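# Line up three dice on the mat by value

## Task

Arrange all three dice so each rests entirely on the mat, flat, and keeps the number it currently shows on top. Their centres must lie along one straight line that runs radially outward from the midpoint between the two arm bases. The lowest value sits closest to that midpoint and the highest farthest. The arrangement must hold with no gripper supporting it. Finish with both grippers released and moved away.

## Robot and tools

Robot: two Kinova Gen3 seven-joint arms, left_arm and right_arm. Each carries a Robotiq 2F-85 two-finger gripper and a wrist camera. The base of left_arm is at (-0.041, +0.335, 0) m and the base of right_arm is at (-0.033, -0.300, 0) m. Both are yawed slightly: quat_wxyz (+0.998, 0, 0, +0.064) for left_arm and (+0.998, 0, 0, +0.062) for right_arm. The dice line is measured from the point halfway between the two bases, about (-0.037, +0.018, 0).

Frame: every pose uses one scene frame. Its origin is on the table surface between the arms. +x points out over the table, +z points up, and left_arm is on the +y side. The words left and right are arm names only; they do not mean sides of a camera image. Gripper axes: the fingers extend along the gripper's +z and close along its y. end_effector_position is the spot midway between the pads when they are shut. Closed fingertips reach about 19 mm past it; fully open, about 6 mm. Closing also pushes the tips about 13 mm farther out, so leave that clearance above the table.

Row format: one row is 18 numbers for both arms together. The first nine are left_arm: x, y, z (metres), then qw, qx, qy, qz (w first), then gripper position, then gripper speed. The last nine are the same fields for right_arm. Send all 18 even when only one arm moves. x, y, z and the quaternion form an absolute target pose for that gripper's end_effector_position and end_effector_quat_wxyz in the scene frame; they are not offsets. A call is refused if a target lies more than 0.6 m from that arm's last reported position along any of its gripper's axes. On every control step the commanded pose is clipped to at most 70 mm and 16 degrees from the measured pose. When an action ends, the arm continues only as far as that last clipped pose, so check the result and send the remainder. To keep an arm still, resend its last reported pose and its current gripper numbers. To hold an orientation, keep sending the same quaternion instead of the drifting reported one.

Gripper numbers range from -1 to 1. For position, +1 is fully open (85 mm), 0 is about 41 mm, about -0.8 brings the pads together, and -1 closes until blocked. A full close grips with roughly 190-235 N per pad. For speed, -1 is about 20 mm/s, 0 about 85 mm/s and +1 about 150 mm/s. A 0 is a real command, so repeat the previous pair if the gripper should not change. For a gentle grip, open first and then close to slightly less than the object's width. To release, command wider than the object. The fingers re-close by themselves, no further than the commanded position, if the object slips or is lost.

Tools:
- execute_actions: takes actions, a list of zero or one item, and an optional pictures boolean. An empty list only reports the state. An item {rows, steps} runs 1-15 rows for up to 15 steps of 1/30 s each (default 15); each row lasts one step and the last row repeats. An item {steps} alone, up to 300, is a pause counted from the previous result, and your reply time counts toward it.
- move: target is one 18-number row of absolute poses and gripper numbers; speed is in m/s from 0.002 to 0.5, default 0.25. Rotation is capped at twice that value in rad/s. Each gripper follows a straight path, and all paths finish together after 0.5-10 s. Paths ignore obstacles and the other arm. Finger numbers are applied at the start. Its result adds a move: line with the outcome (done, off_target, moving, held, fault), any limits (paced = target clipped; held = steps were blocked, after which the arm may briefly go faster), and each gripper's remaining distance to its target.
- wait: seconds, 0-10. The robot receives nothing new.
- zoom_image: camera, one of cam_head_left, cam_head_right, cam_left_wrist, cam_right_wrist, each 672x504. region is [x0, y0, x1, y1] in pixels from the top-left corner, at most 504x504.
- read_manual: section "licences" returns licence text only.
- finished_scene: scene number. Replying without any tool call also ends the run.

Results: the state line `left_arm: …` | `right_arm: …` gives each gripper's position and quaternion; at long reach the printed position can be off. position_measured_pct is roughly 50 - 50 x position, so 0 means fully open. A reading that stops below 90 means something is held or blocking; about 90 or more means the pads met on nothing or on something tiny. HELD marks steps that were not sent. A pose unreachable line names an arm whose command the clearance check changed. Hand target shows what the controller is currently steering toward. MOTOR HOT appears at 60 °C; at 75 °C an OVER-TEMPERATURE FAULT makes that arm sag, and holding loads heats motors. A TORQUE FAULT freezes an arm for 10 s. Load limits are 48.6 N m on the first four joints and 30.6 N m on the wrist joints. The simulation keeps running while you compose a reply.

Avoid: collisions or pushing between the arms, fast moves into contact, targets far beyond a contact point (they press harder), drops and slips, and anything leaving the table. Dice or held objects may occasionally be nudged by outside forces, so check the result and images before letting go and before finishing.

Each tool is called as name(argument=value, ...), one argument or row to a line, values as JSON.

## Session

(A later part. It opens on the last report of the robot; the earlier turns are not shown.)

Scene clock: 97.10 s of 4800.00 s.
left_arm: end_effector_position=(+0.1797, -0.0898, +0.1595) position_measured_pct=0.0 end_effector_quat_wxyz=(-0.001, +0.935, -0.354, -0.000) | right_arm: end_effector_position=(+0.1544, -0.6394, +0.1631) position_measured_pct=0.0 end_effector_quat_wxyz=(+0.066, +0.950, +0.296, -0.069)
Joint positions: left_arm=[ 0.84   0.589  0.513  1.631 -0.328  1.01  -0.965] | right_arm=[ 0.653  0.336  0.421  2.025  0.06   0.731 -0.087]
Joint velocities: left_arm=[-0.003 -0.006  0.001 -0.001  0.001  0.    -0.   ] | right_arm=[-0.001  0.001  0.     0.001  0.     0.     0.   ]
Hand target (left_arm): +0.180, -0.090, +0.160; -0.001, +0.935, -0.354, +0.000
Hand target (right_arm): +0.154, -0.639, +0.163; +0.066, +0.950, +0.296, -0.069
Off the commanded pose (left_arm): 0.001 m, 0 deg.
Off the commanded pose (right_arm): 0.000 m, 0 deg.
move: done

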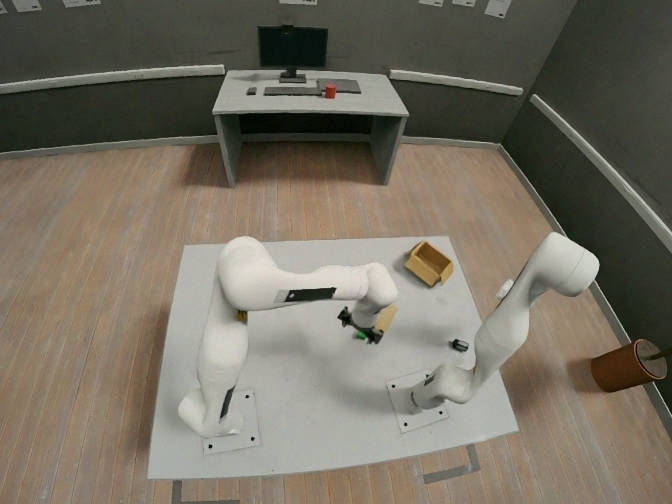

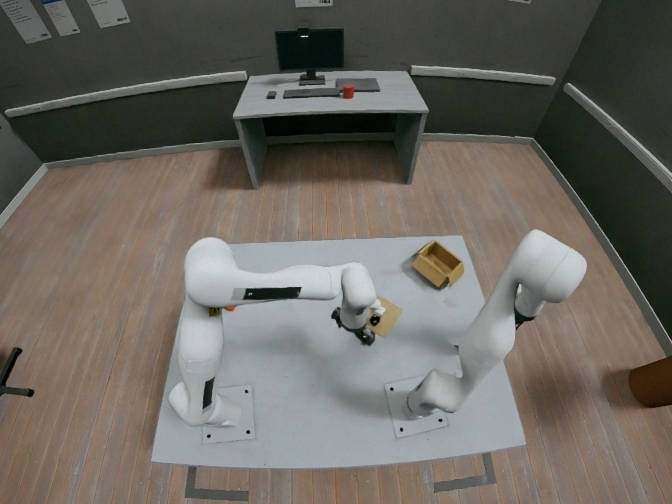

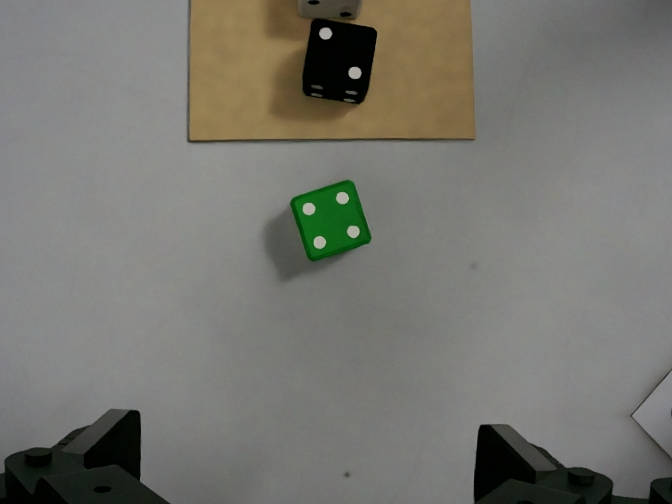

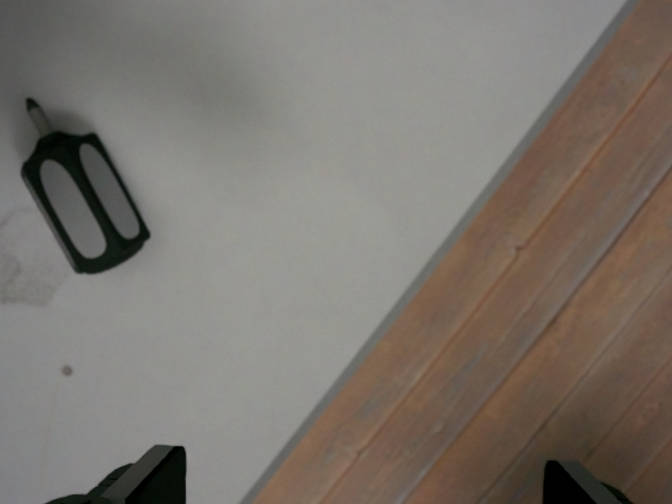

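move(
  target=[0.2296,-0.1427,0.1,0,0.982,-0.187,0,1,0,0.1544,-0.6394,0.1631,0.066,0.95,0.296,-0.069,1,0],
  speed=0.15,
)

move(
  target=[0.2296,-0.1427,0.024,0,0.982,-0.187,0,1,0,0.1544,-0.6394,0.1631,0.066,0.95,0.296,-0.069,1,0],
  speed=0.1,
)

move(
  target=[0.2296,-0.1427,0.024,0,0.982,-0.187,0,-1,0,0.1544,-0.6394,0.1631,0.066,0.95,0.296,-0.069,1,0],
)

move(
  target=[0.2296,-0.1427,0.1,0,0.982,-0.187,0,-1,0,0.1544,-0.6394,0.1631,0.066,0.95,0.296,-0.069,1,0],
  speed=0.15,
)

move(
  target=[0.3517,-0.236,0.1,0,0.931,-0.367,0,-1,0,0.1544,-0.6394,0.1631,0.066,0.95,0.296,-0.069,1,0],
  speed=0.2,
)

move(
  target=[0.3517,-0.236,0.027,0,0.931,-0.367,0,-1,0,0.1544,-0.6394,0.1631,0.066,0.95,0.296,-0.069,1,0],
  speed=0.08,
)

move(
  target=[0.3517,-0.236,0.027,0,0.931,-0.367,0,0.5,-0.5,0.1544,-0.6394,0.1631,0.066,0.95,0.296,-0.069,1,0],
)

move(
  target=[0.3517,-0.236,0.1,0,0.931,-0.367,0,1,0,0.1544,-0.6394,0.1631,0.066,0.95,0.296,-0.069,1,0],
  speed=0.15,
)

move(
  target=[0.27,-0.183,0.28,0,0.959,-0.284,0,1,0,0.1544,-0.6394,0.1631,0.066,0.95,0.296,-0.069,1,0],
)

Scene clock: 112.40 s of 4800.00 s.
left_arm: end_effector_position=(+0.2299, -0.1427, +0.1004) position_measured_pct=0.0 end_effector_quat_wxyz=(+0.000, +0.982, -0.187, +0.000) | right_arm: end_effector_position=(+0.1544, -0.6394, +0.1631) position_measured_pct=0.0 end_effector_quat_wxyz=(+0.066, +0.950, +0.296, -0.069)
Joint positions: left_arm=[ 0.924  0.789  0.381  1.425 -0.321  0.988 -0.694] | right_arm=[ 0.653  0.336  0.421  2.025  0.06   0.731 -0.087]
Joint velocities: left_arm=[ 0.002  0.006  0.003 -0.001 -0.001 -0.     0.   ] | right_arm=[ 0.001  0.001 -0.001  0.     0.    -0.     0.001]
Hand target (left_arm): +0.230, -0.143, +0.100; +0.000, +0.982, -0.187, -0.000
Hand target (right_arm): +0.154, -0.639, +0.163; +0.066, +0.950, +0.296, -0.069
Off the commanded pose (left_arm): 0.001 m, 0 deg.
Off the commanded pose (right_arm): 0.000 m, 0 deg.
After step 90, 10.83 s passed at rest.
move: done

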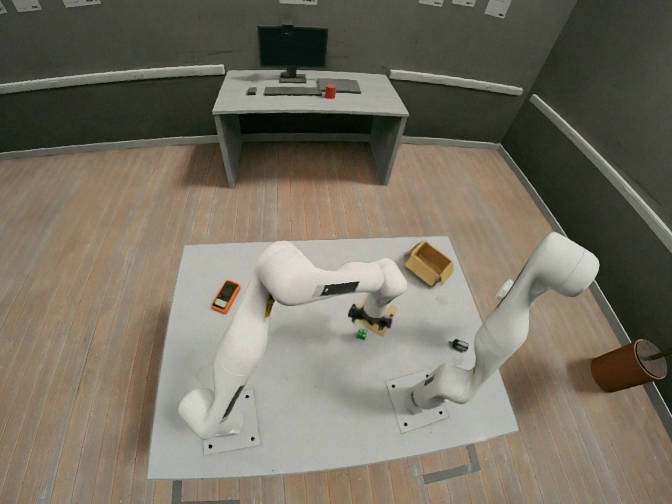

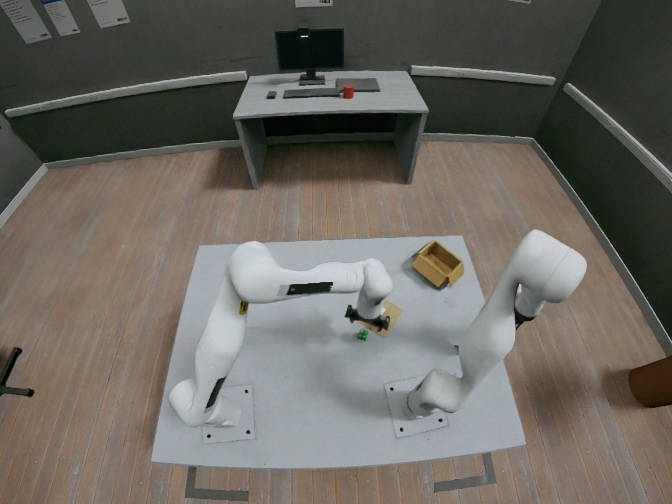

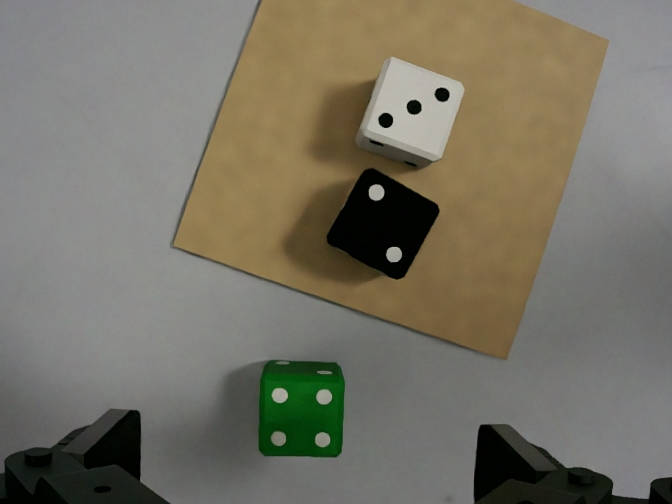

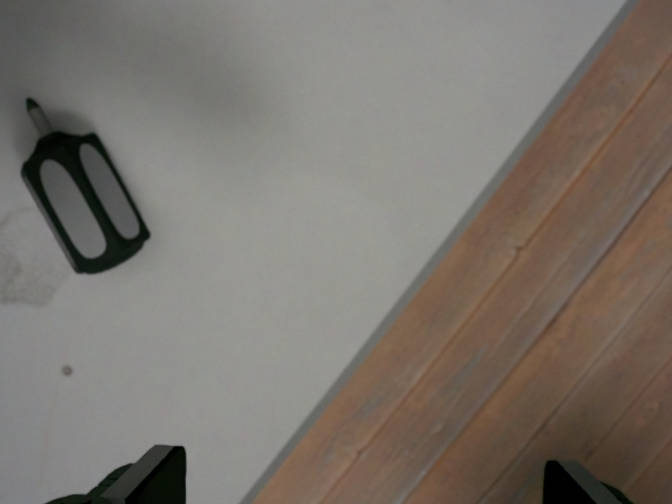

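Scene clock: 113.47 s of 4800.00 s.
left_arm: end_effector_position=(+0.2299, -0.1427, +0.0243) position_measured_pct=0.0 end_effector_quat_wxyz=(+0.000, +0.982, -0.187, +0.000) | right_arm: end_effector_position=(+0.1544, -0.6394, +0.1631) position_measured_pct=0.0 end_effector_quat_wxyz=(+0.066, +0.950, +0.296, -0.069)
Joint positions: left_arm=[ 0.946  0.903  0.339  1.475 -0.364  0.826 -0.66 ] | right_arm=[ 0.653  0.336  0.421  2.025  0.06   0.731 -0.087]
Joint velocities: left_arm=[ 0.001  0.004 -0.     0.001  0.001  0.001 -0.   ] | right_arm=[ 0.    -0.001  0.001 -0.001 -0.002 -0.    -0.   ]
Hand target (left_arm): +0.230, -0.143, +0.024; -0.000, +0.982, -0.187, +0.000
Hand target (right_arm): +0.154, -0.639, +0.163; +0.066, +0.950, +0.296, -0.069
Off the commanded pose (left_arm): 0.000 m, 0 deg.
Off the commanded pose (right_arm): 0.000 m, 0 deg.
move: done

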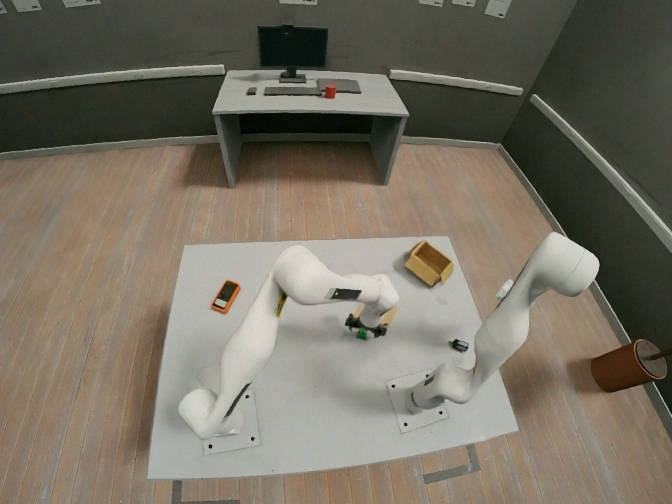

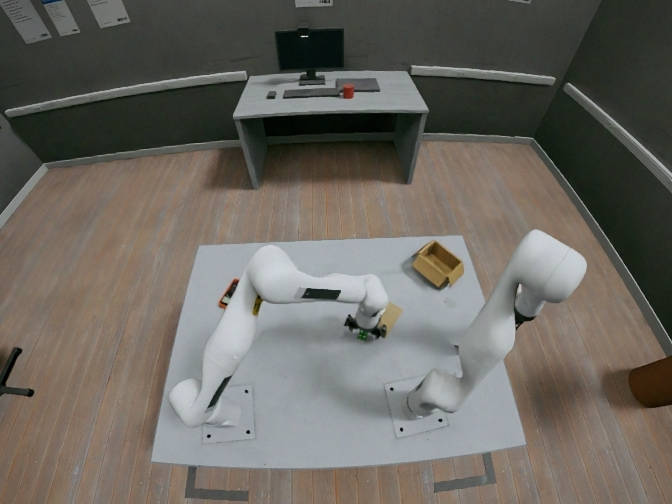

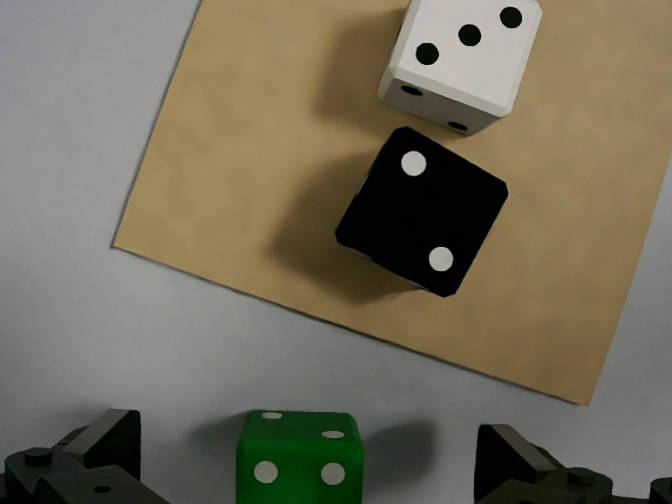

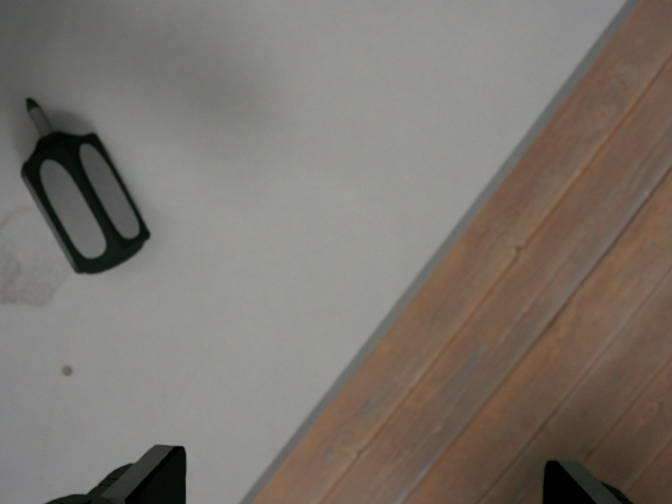

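Scene clock: 114.50 s of 4800.00 s.
left_arm: end_effector_position=(+0.2297, -0.1429, +0.0245) position_measured_pct=63.9 end_effector_quat_wxyz=(+0.000, +0.982, -0.187, +0.000) | right_arm: end_effector_position=(+0.1544, -0.6394, +0.1631) position_measured_pct=0.0 end_effector_quat_wxyz=(+0.066, +0.950, +0.296, -0.069)
Joint positions: left_arm=[ 0.946  0.903  0.339  1.475 -0.364  0.826 -0.661] | right_arm=[ 0.653  0.336  0.421  2.025  0.06   0.731 -0.087]
Joint velocities: left_arm=[-0.001 -0.001 -0.    -0.     0.002  0.001  0.   ] | right_arm=[0.    0.    0.    0.001 0.001 0.    0.001]
Hand target (left_arm): +0.230, -0.143, +0.024; -0.000, +0.982, -0.187, +0.000
Hand target (right_arm): +0.154, -0.639, +0.163; +0.066, +0.950, +0.296, -0.069
Off the commanded pose (left_arm): 0.001 m, 0 deg.
Off the commanded pose (right_arm): 0.000 m, 0 deg.
move: done

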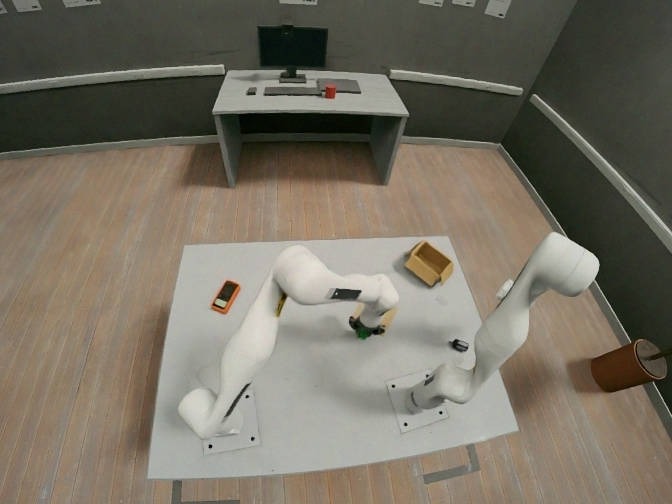

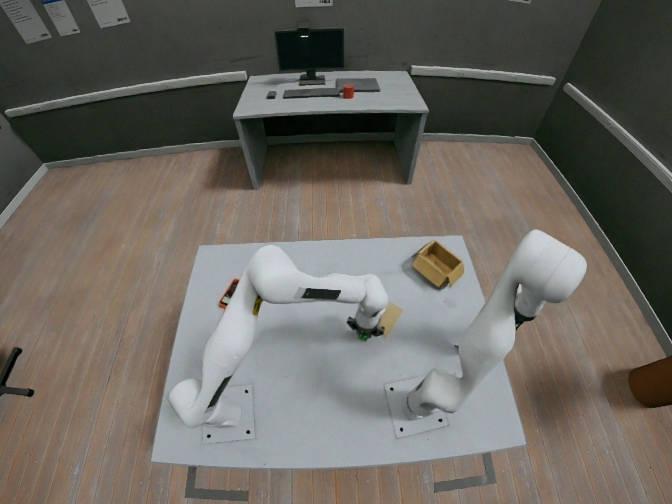

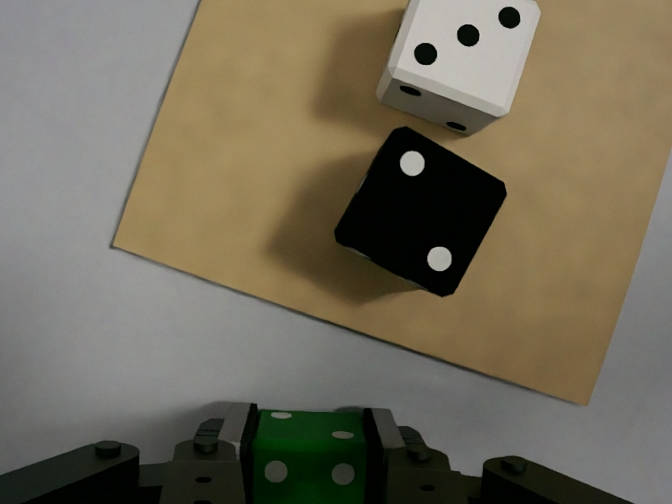

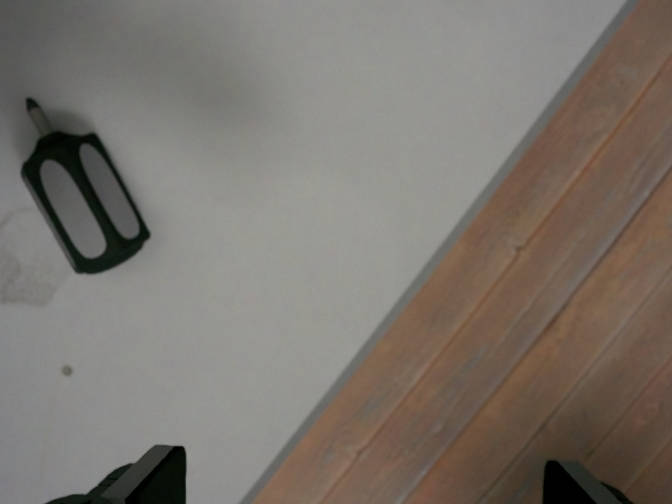

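Scene clock: 115.30 s of 4800.00 s.
left_arm: end_effector_position=(+0.2293, -0.1428, +0.0997) position_measured_pct=63.9 end_effector_quat_wxyz=(-0.000, +0.982, -0.187, -0.000) | right_arm: end_effector_position=(+0.1544, -0.6394, +0.1631) position_measured_pct=0.0 end_effector_quat_wxyz=(+0.066, +0.950, +0.296, -0.069)
Joint positions: left_arm=[ 0.925  0.791  0.381  1.425 -0.322  0.988 -0.694] | right_arm=[ 0.653  0.336  0.421  2.025  0.06   0.731 -0.087]
Joint velocities: left_arm=[-0.003 -0.005 -0.002 -0.001  0.    -0.002  0.   ] | right_arm=[ 0.     0.001 -0.001 -0.     0.     0.    -0.001]
Hand target (left_arm): +0.229, -0.143, +0.100; +0.000, +0.982, -0.187, -0.000
Hand target (right_arm): +0.154, -0.639, +0.163; +0.066, +0.950, +0.296, -0.069
Off the commanded pose (left_arm): 0.000 m, 0 deg.
Off the commanded pose (right_arm): 0.000 m, 0 deg.
move: done

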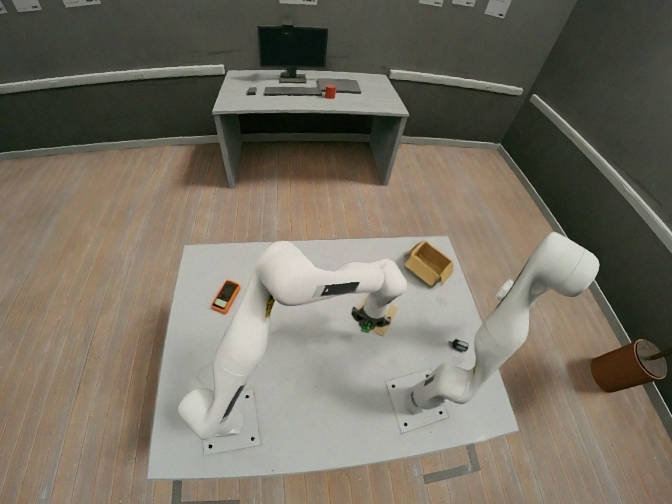

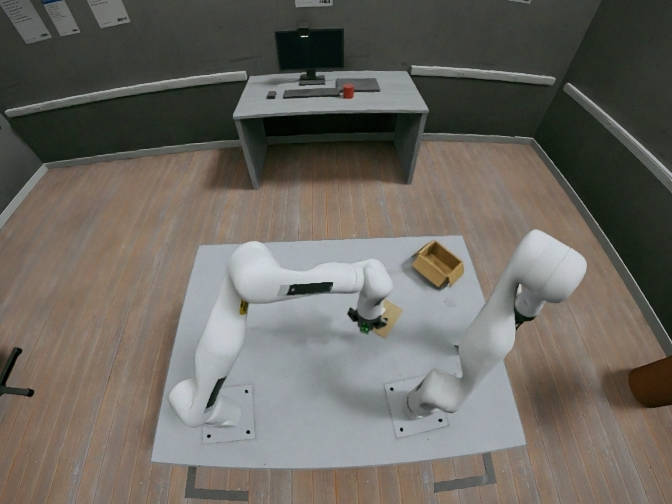

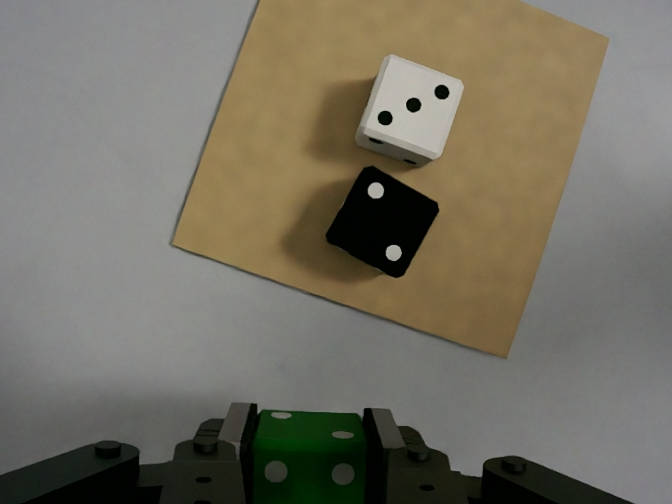

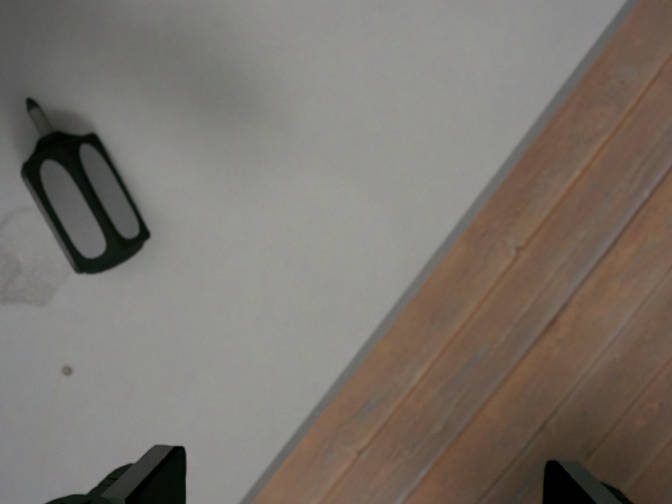

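Scene clock: 116.77 s of 4800.00 s.
left_arm: end_effector_position=(+0.3522, -0.2362, +0.1011) position_measured_pct=63.9 end_effector_quat_wxyz=(+0.001, +0.930, -0.367, +0.000) | right_arm: end_effector_position=(+0.1544, -0.6394, +0.1631) position_measured_pct=0.0 end_effector_quat_wxyz=(+0.066, +0.950, +0.296, -0.069)
Joint positions: left_arm=[ 0.947  1.165  0.455  0.599 -0.419  1.429 -1.25 ] | right_arm=[ 0.653  0.336  0.421  2.025  0.06   0.731 -0.087]
Joint velocities: left_arm=[ 0.007  0.015  0.003 -0.012  0.     0.003 -0.   ] | right_arm=[ 0.     0.001 -0.001  0.001  0.001  0.    -0.   ]
Hand target (left_arm): +0.352, -0.236, +0.100; +0.001, +0.930, -0.368, -0.000
Hand target (right_arm): +0.154, -0.639, +0.163; +0.066, +0.950, +0.296, -0.069
Off the commanded pose (left_arm): 0.001 m, 0 deg.
Off the commanded pose (right_arm): 0.000 m, 0 deg.
move: done

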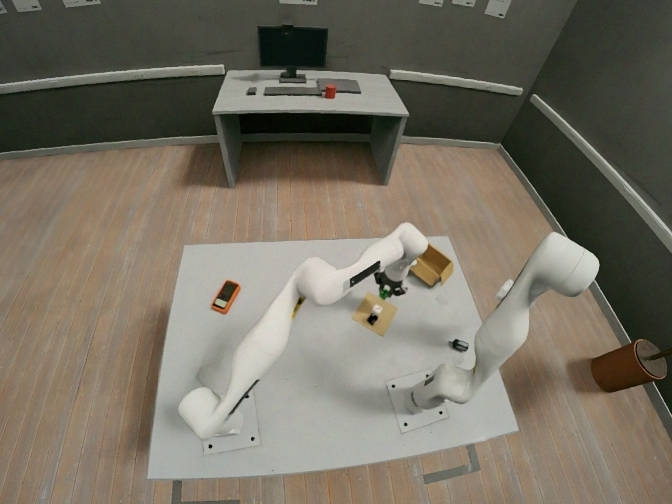

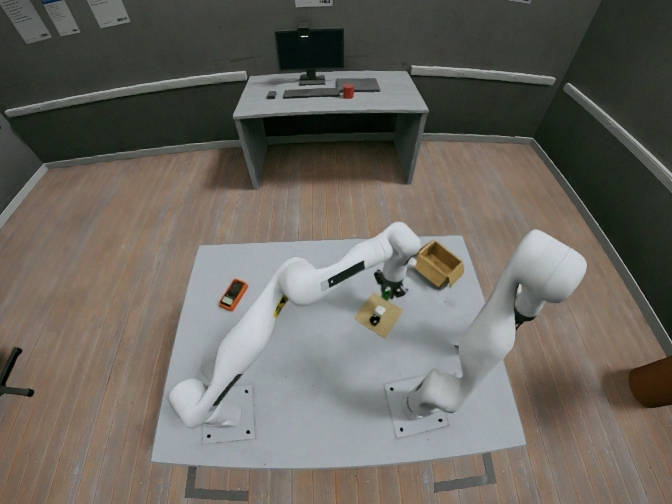

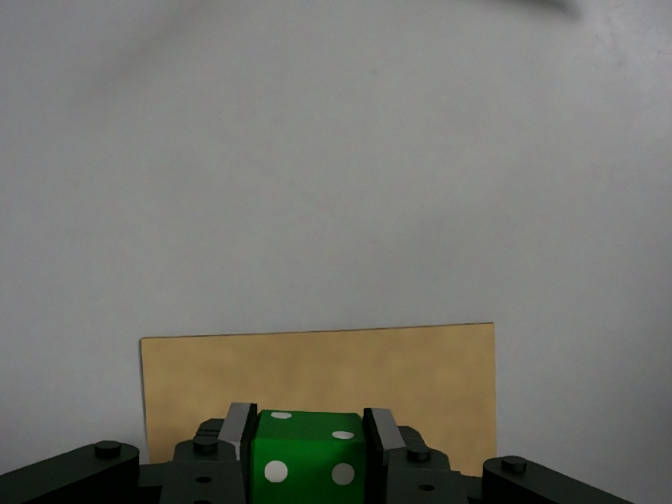

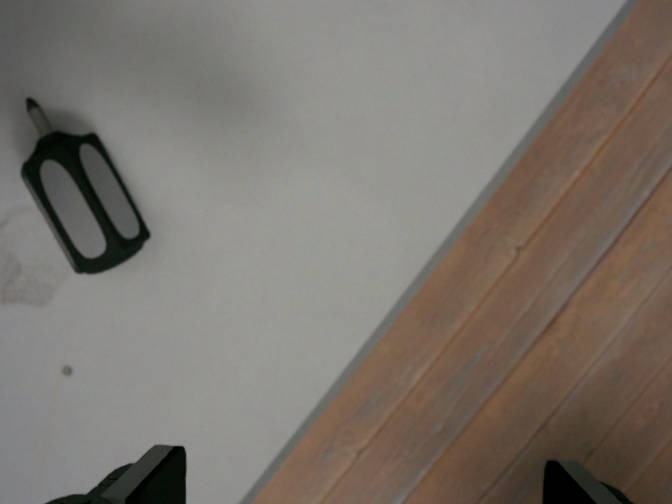

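Scene clock: 117.93 s of 4800.00 s.
left_arm: end_effector_position=(+0.3523, -0.2366, +0.0291) position_measured_pct=63.9 end_effector_quat_wxyz=(+0.001, +0.930, -0.366, +0.001) | right_arm: end_effector_position=(+0.1544, -0.6394, +0.1631) position_measured_pct=0.0 end_effector_quat_wxyz=(+0.066, +0.950, +0.296, -0.069)
Joint positions: left_arm=[ 0.938  1.233  0.439  0.684 -0.432  1.281 -1.226] | right_arm=[ 0.653  0.336  0.421  2.025  0.06   0.731 -0.087]
Joint velocities: left_arm=[-0.001  0.     0.    -0.     0.     0.001  0.   ] | right_arm=[ 0.001 -0.     0.    -0.001  0.     0.    -0.001]
Hand target (left_arm): +0.352, -0.236, +0.027; -0.000, +0.930, -0.367, -0.000
Hand target (right_arm): +0.154, -0.639, +0.163; +0.066, +0.950, +0.296, -0.069
Off the commanded pose (left_arm): 0.002 m, 0 deg.
Off the commanded pose (right_arm): 0.000 m, 0 deg.
move: done

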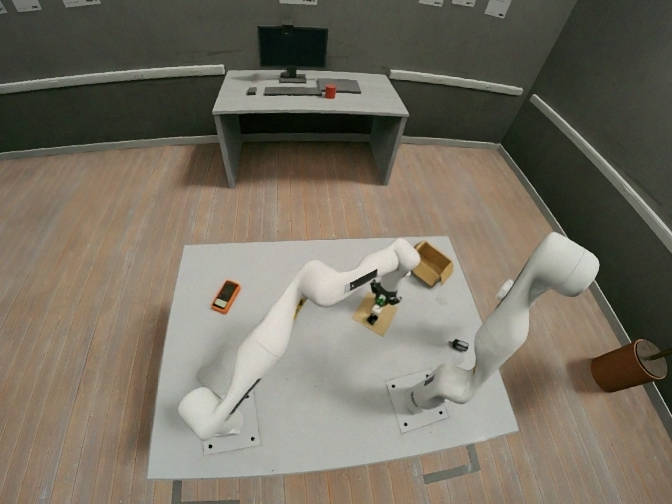

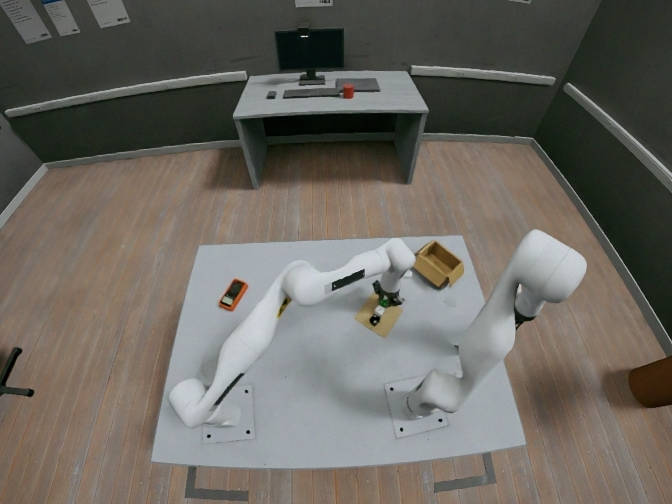

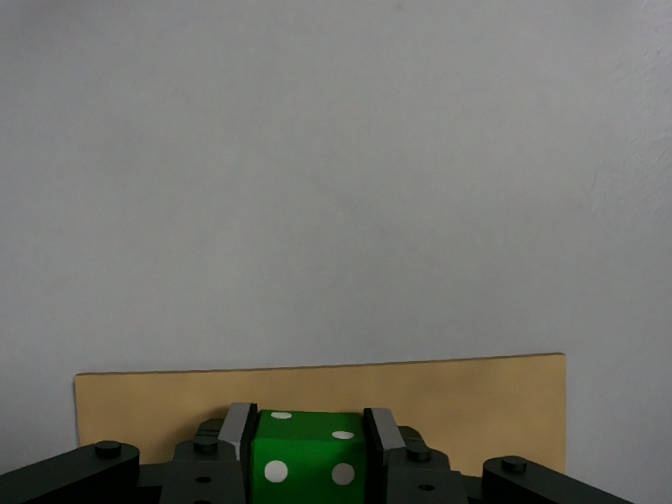

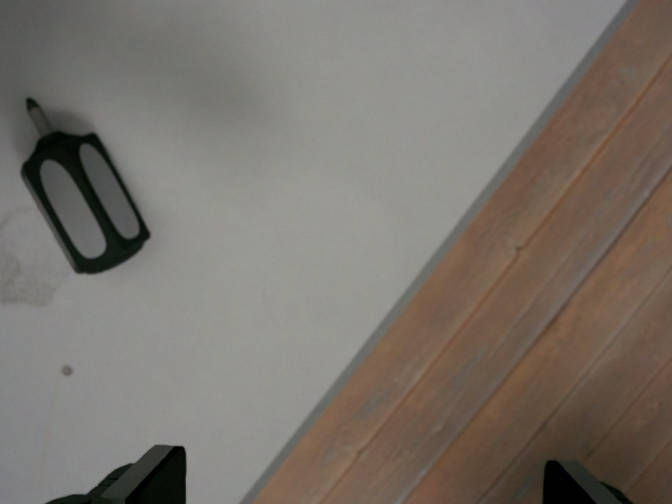

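Scene clock: 118.97 s of 4800.00 s.
left_arm: end_effector_position=(+0.3517, -0.2360, +0.0270) position_measured_pct=25.0 end_effector_quat_wxyz=(+0.000, +0.930, -0.367, +0.000) | right_arm: end_effector_position=(+0.1544, -0.6394, +0.1631) position_measured_pct=0.0 end_effector_quat_wxyz=(+0.066, +0.950, +0.296, -0.069)
Joint positions: left_arm=[ 0.939  1.236  0.439  0.684 -0.432  1.281 -1.227] | right_arm=[ 0.653  0.336  0.421  2.025  0.06   0.731 -0.087]
Joint velocities: left_arm=[0.    0.001 0.001 0.    0.    0.001 0.   ] | right_arm=[ 0.001  0.001 -0.001 -0.     0.001 -0.    -0.001]
Hand target (left_arm): +0.352, -0.236, +0.027; +0.000, +0.930, -0.367, -0.000
Hand target (right_arm): +0.154, -0.639, +0.163; +0.066, +0.950, +0.296, -0.069
Off the commanded pose (left_arm): 0.000 m, 0 deg.
Off the commanded pose (right_arm): 0.000 m, 0 deg.
move: done

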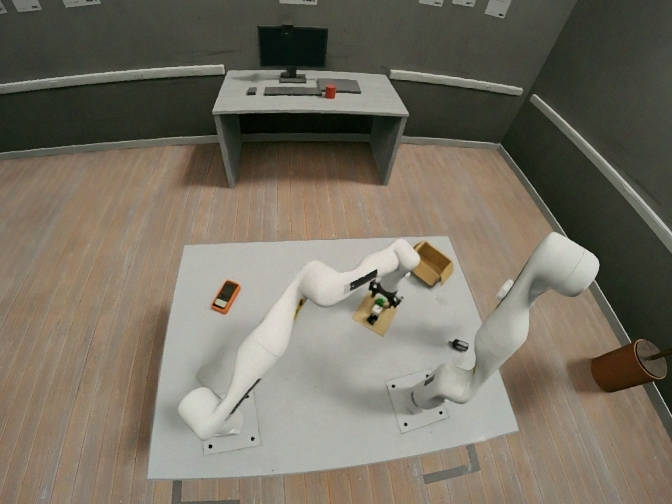

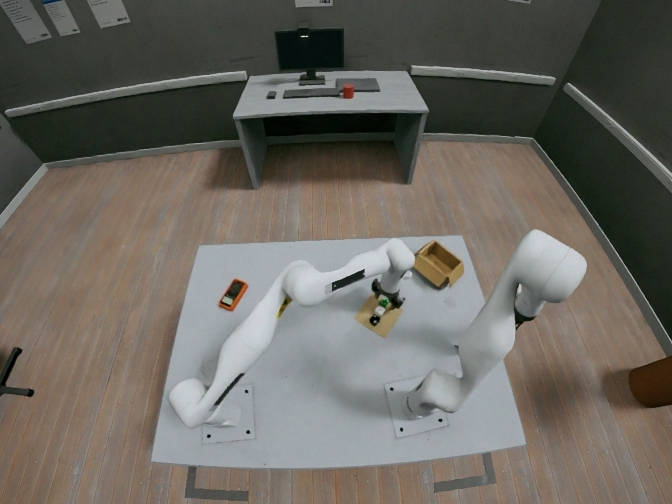

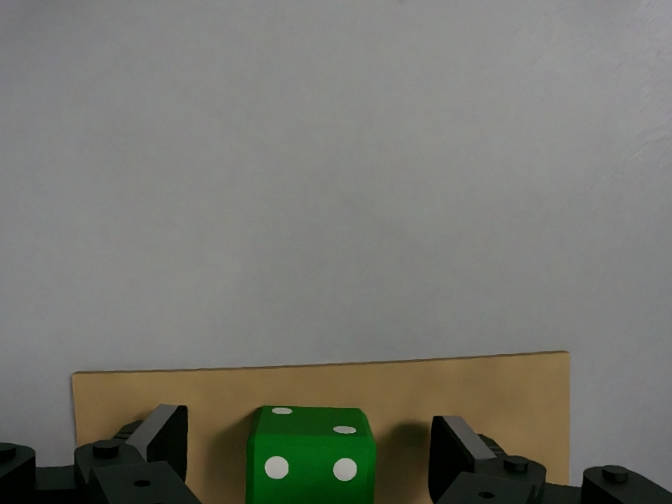

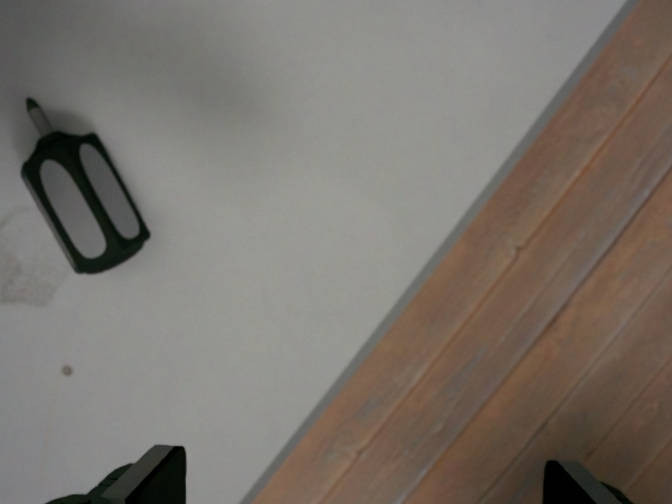

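Scene clock: 119.77 s of 4800.00 s.
left_arm: end_effector_position=(+0.3518, -0.2360, +0.1001) position_measured_pct=0.0 end_effector_quat_wxyz=(+0.000, +0.930, -0.367, +0.000) | right_arm: end_effector_position=(+0.1544, -0.6394, +0.1631) position_measured_pct=0.0 end_effector_quat_wxyz=(+0.066, +0.950, +0.296, -0.069)
Joint positions: left_arm=[ 0.948  1.165  0.454  0.601 -0.419  1.429 -1.248] | right_arm=[ 0.653  0.336  0.421  2.025  0.06   0.731 -0.087]
Joint velocities: left_arm=[ 0.002 -0.     0.001 -0.     0.     0.     0.   ] | right_arm=[-0.     0.001 -0.     0.     0.    -0.     0.001]
Hand target (left_arm): +0.352, -0.236, +0.100; +0.000, +0.930, -0.367, +0.000
Hand target (right_arm): +0.154, -0.639, +0.163; +0.066, +0.950, +0.296, -0.069
Off the commanded pose (left_arm): 0.000 m, 0 deg.
Off the commanded pose (right_arm): 0.000 m, 0 deg.
move: done

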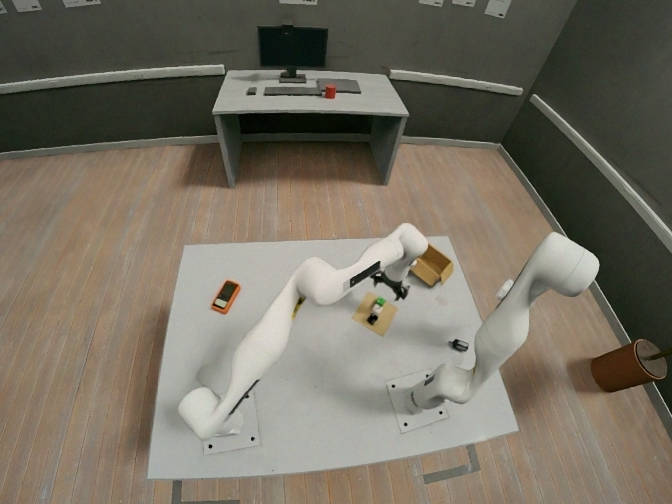

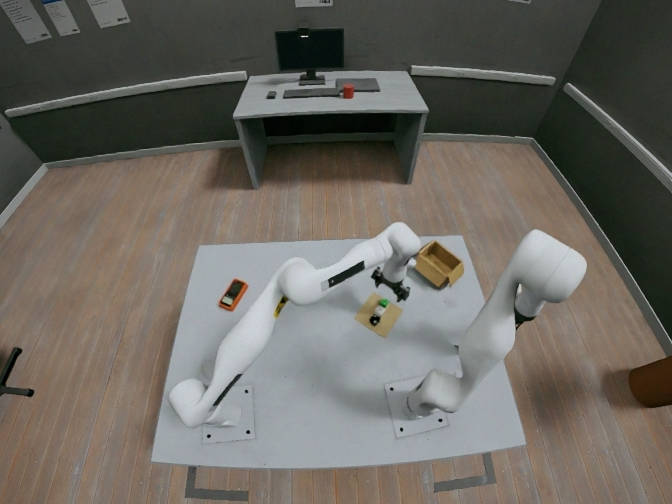

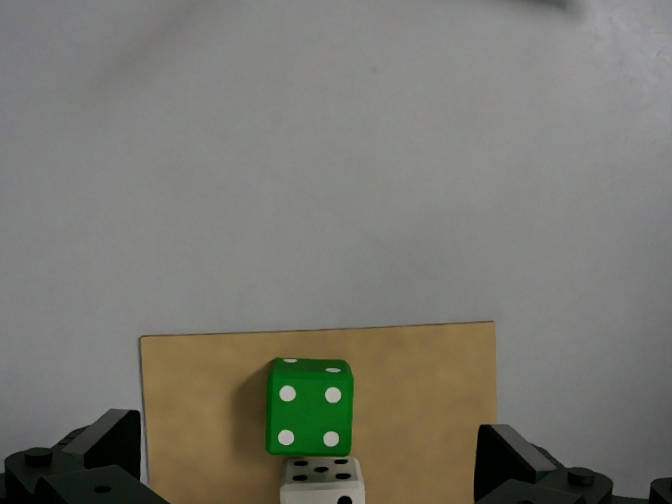

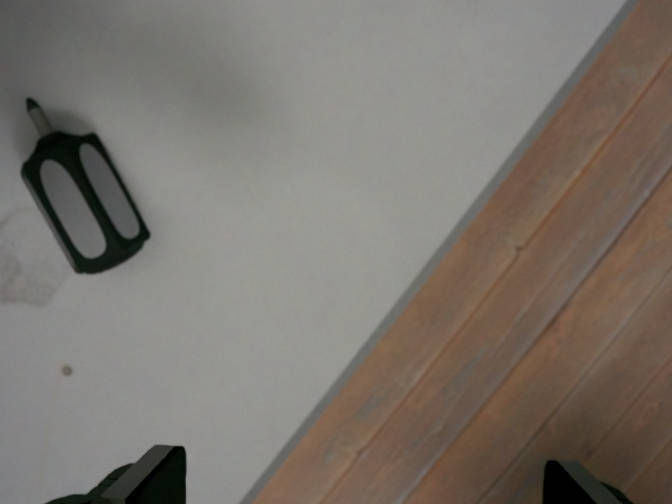

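Scene clock: 120.97 s of 4800.00 s.
left_arm: end_effector_position=(+0.2699, -0.1830, +0.2795) position_measured_pct=0.0 end_effector_quat_wxyz=(-0.000, +0.959, -0.284, -0.000) | right_arm: end_effector_position=(+0.1544, -0.6394, +0.1631) position_measured_pct=0.0 end_effector_quat_wxyz=(+0.066, +0.950, +0.296, -0.069)
Joint positions: left_arm=[ 0.943  0.789  0.474  0.822 -0.33   1.589 -0.991] | right_arm=[ 0.653  0.336  0.421  2.025  0.06   0.731 -0.087]
Joint velocities: left_arm=[-0.001 -0.007  0.001  0.001 -0.    -0.     0.001] | right_arm=[-0.     0.    -0.     0.001 -0.001  0.    -0.   ]
Hand target (left_arm): +0.270, -0.183, +0.280; -0.000, +0.959, -0.284, +0.000
Hand target (right_arm): +0.154, -0.639, +0.163; +0.066, +0.950, +0.296, -0.069
Off the commanded pose (left_arm): 0.000 m, 0 deg.
Off the commanded pose (right_arm): 0.000 m, 0 deg.
move: done

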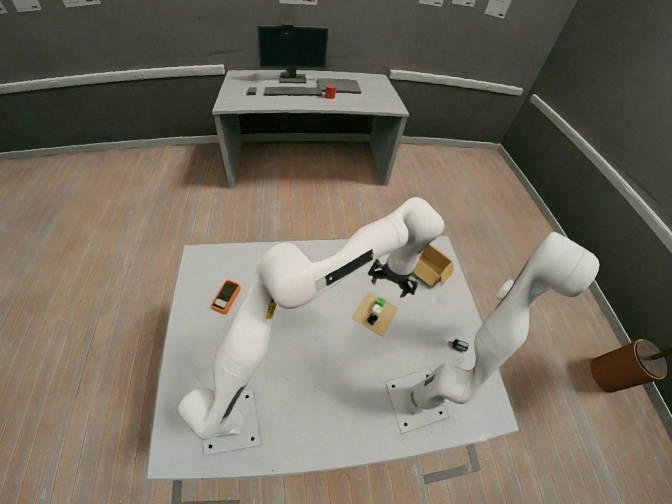

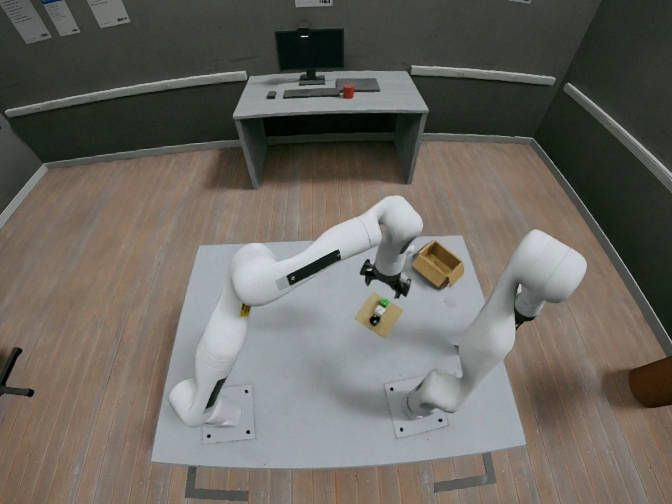

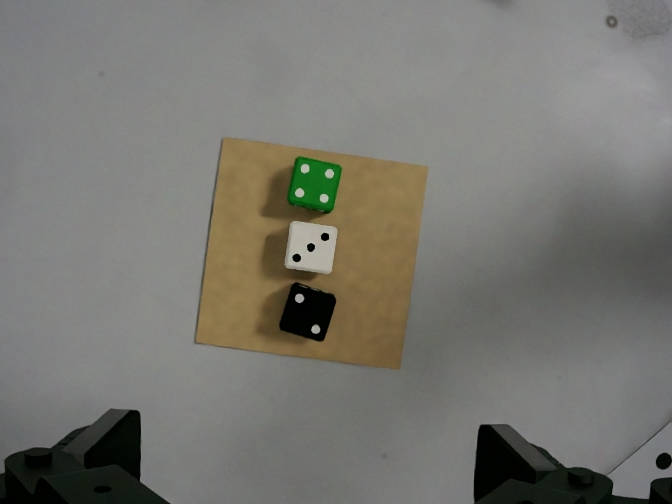

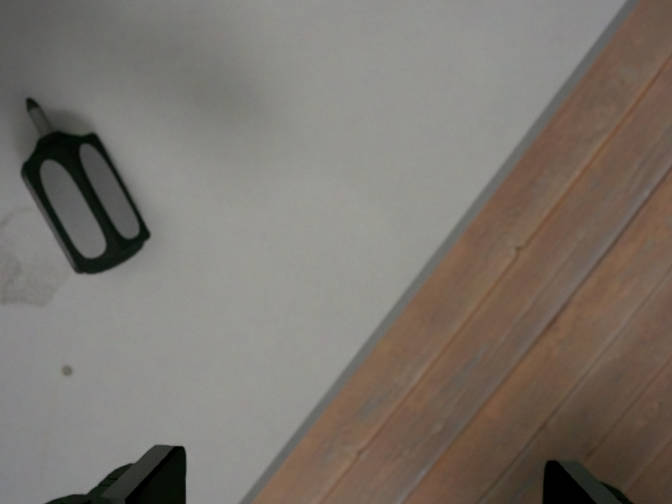

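Straight and on the mat. Clearing and finishing.

move(
  target=[0.15,0.15,0.3,0,0.959,-0.284,0,1,0,0.1544,-0.6394,0.1631,0.066,0.95,0.296,-0.069,1,0],
)

finished_scene(
  scene=1,
)

Scene clock: 126.07 s of 4800.00 s.
left_arm: end_effector_position=(+0.1486, +0.1490, +0.2993) position_measured_pct=0.0 end_effector_quat_wxyz=(+0.001, +0.959, -0.283, -0.001) | right_arm: end_effector_position=(+0.1544, -0.6394, +0.1631) position_measured_pct=0.0 end_effector_quat_wxyz=(+0.066, +0.950, +0.296, -0.069)
Joint positions: left_arm=[ 0.395 -0.106  0.368  1.967  0.043  1.274 -1.524] | right_arm=[ 0.653  0.336  0.421  2.025  0.06   0.731 -0.087]
Joint velocities: left_arm=[-0.002 -0.009 -0.006  0.     0.002 -0.001 -0.   ] | right_arm=[ 0.001 -0.002  0.     0.001 -0.001 -0.     0.001]
Hand target (left_arm): +0.149, +0.149, +0.300; +0.001, +0.959, -0.283, -0.000
Hand target (right_arm): +0.154, -0.639, +0.163; +0.066, +0.950, +0.296, -0.069
Off the commanded pose (left_arm): 0.002 m, 0 deg.
Off the commanded pose (right_arm): 0.000 m, 0 deg.
After step 90, 0.20 s passed at rest.
move: done

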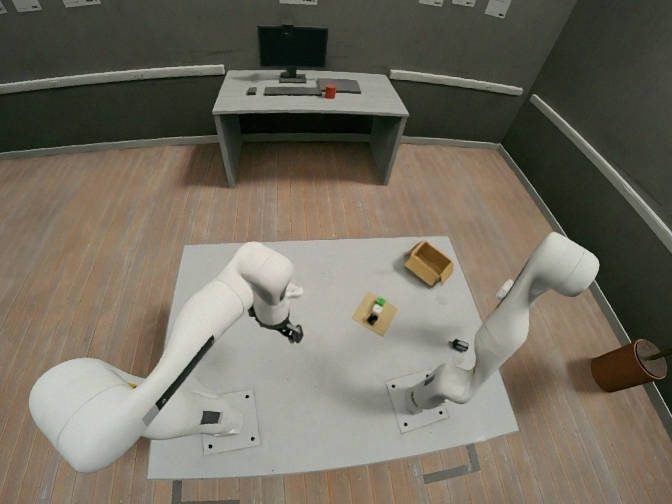

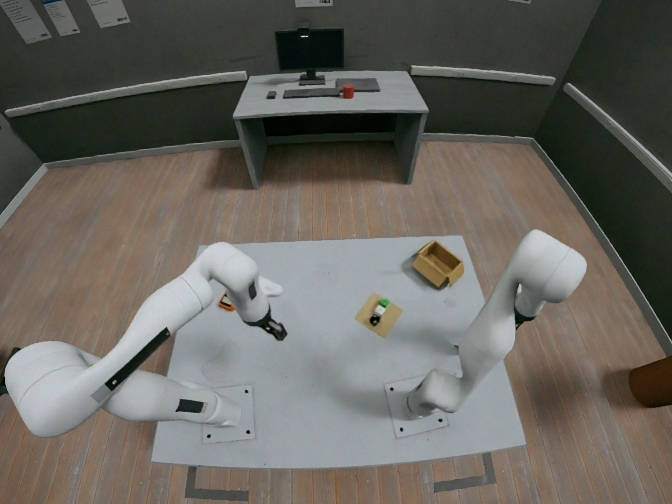

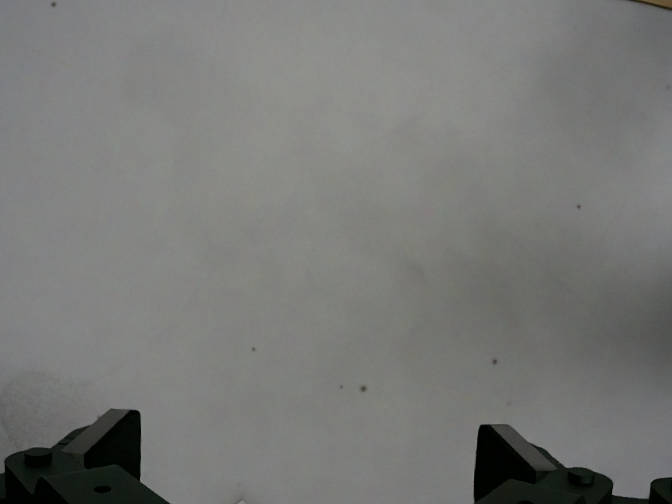

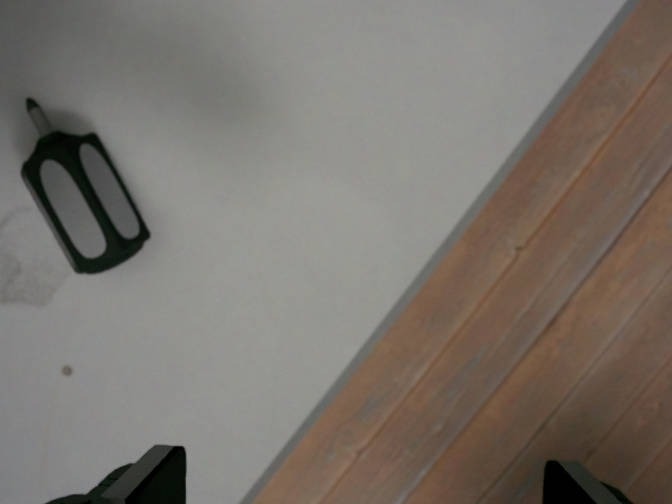

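The scene is finished: the task was done.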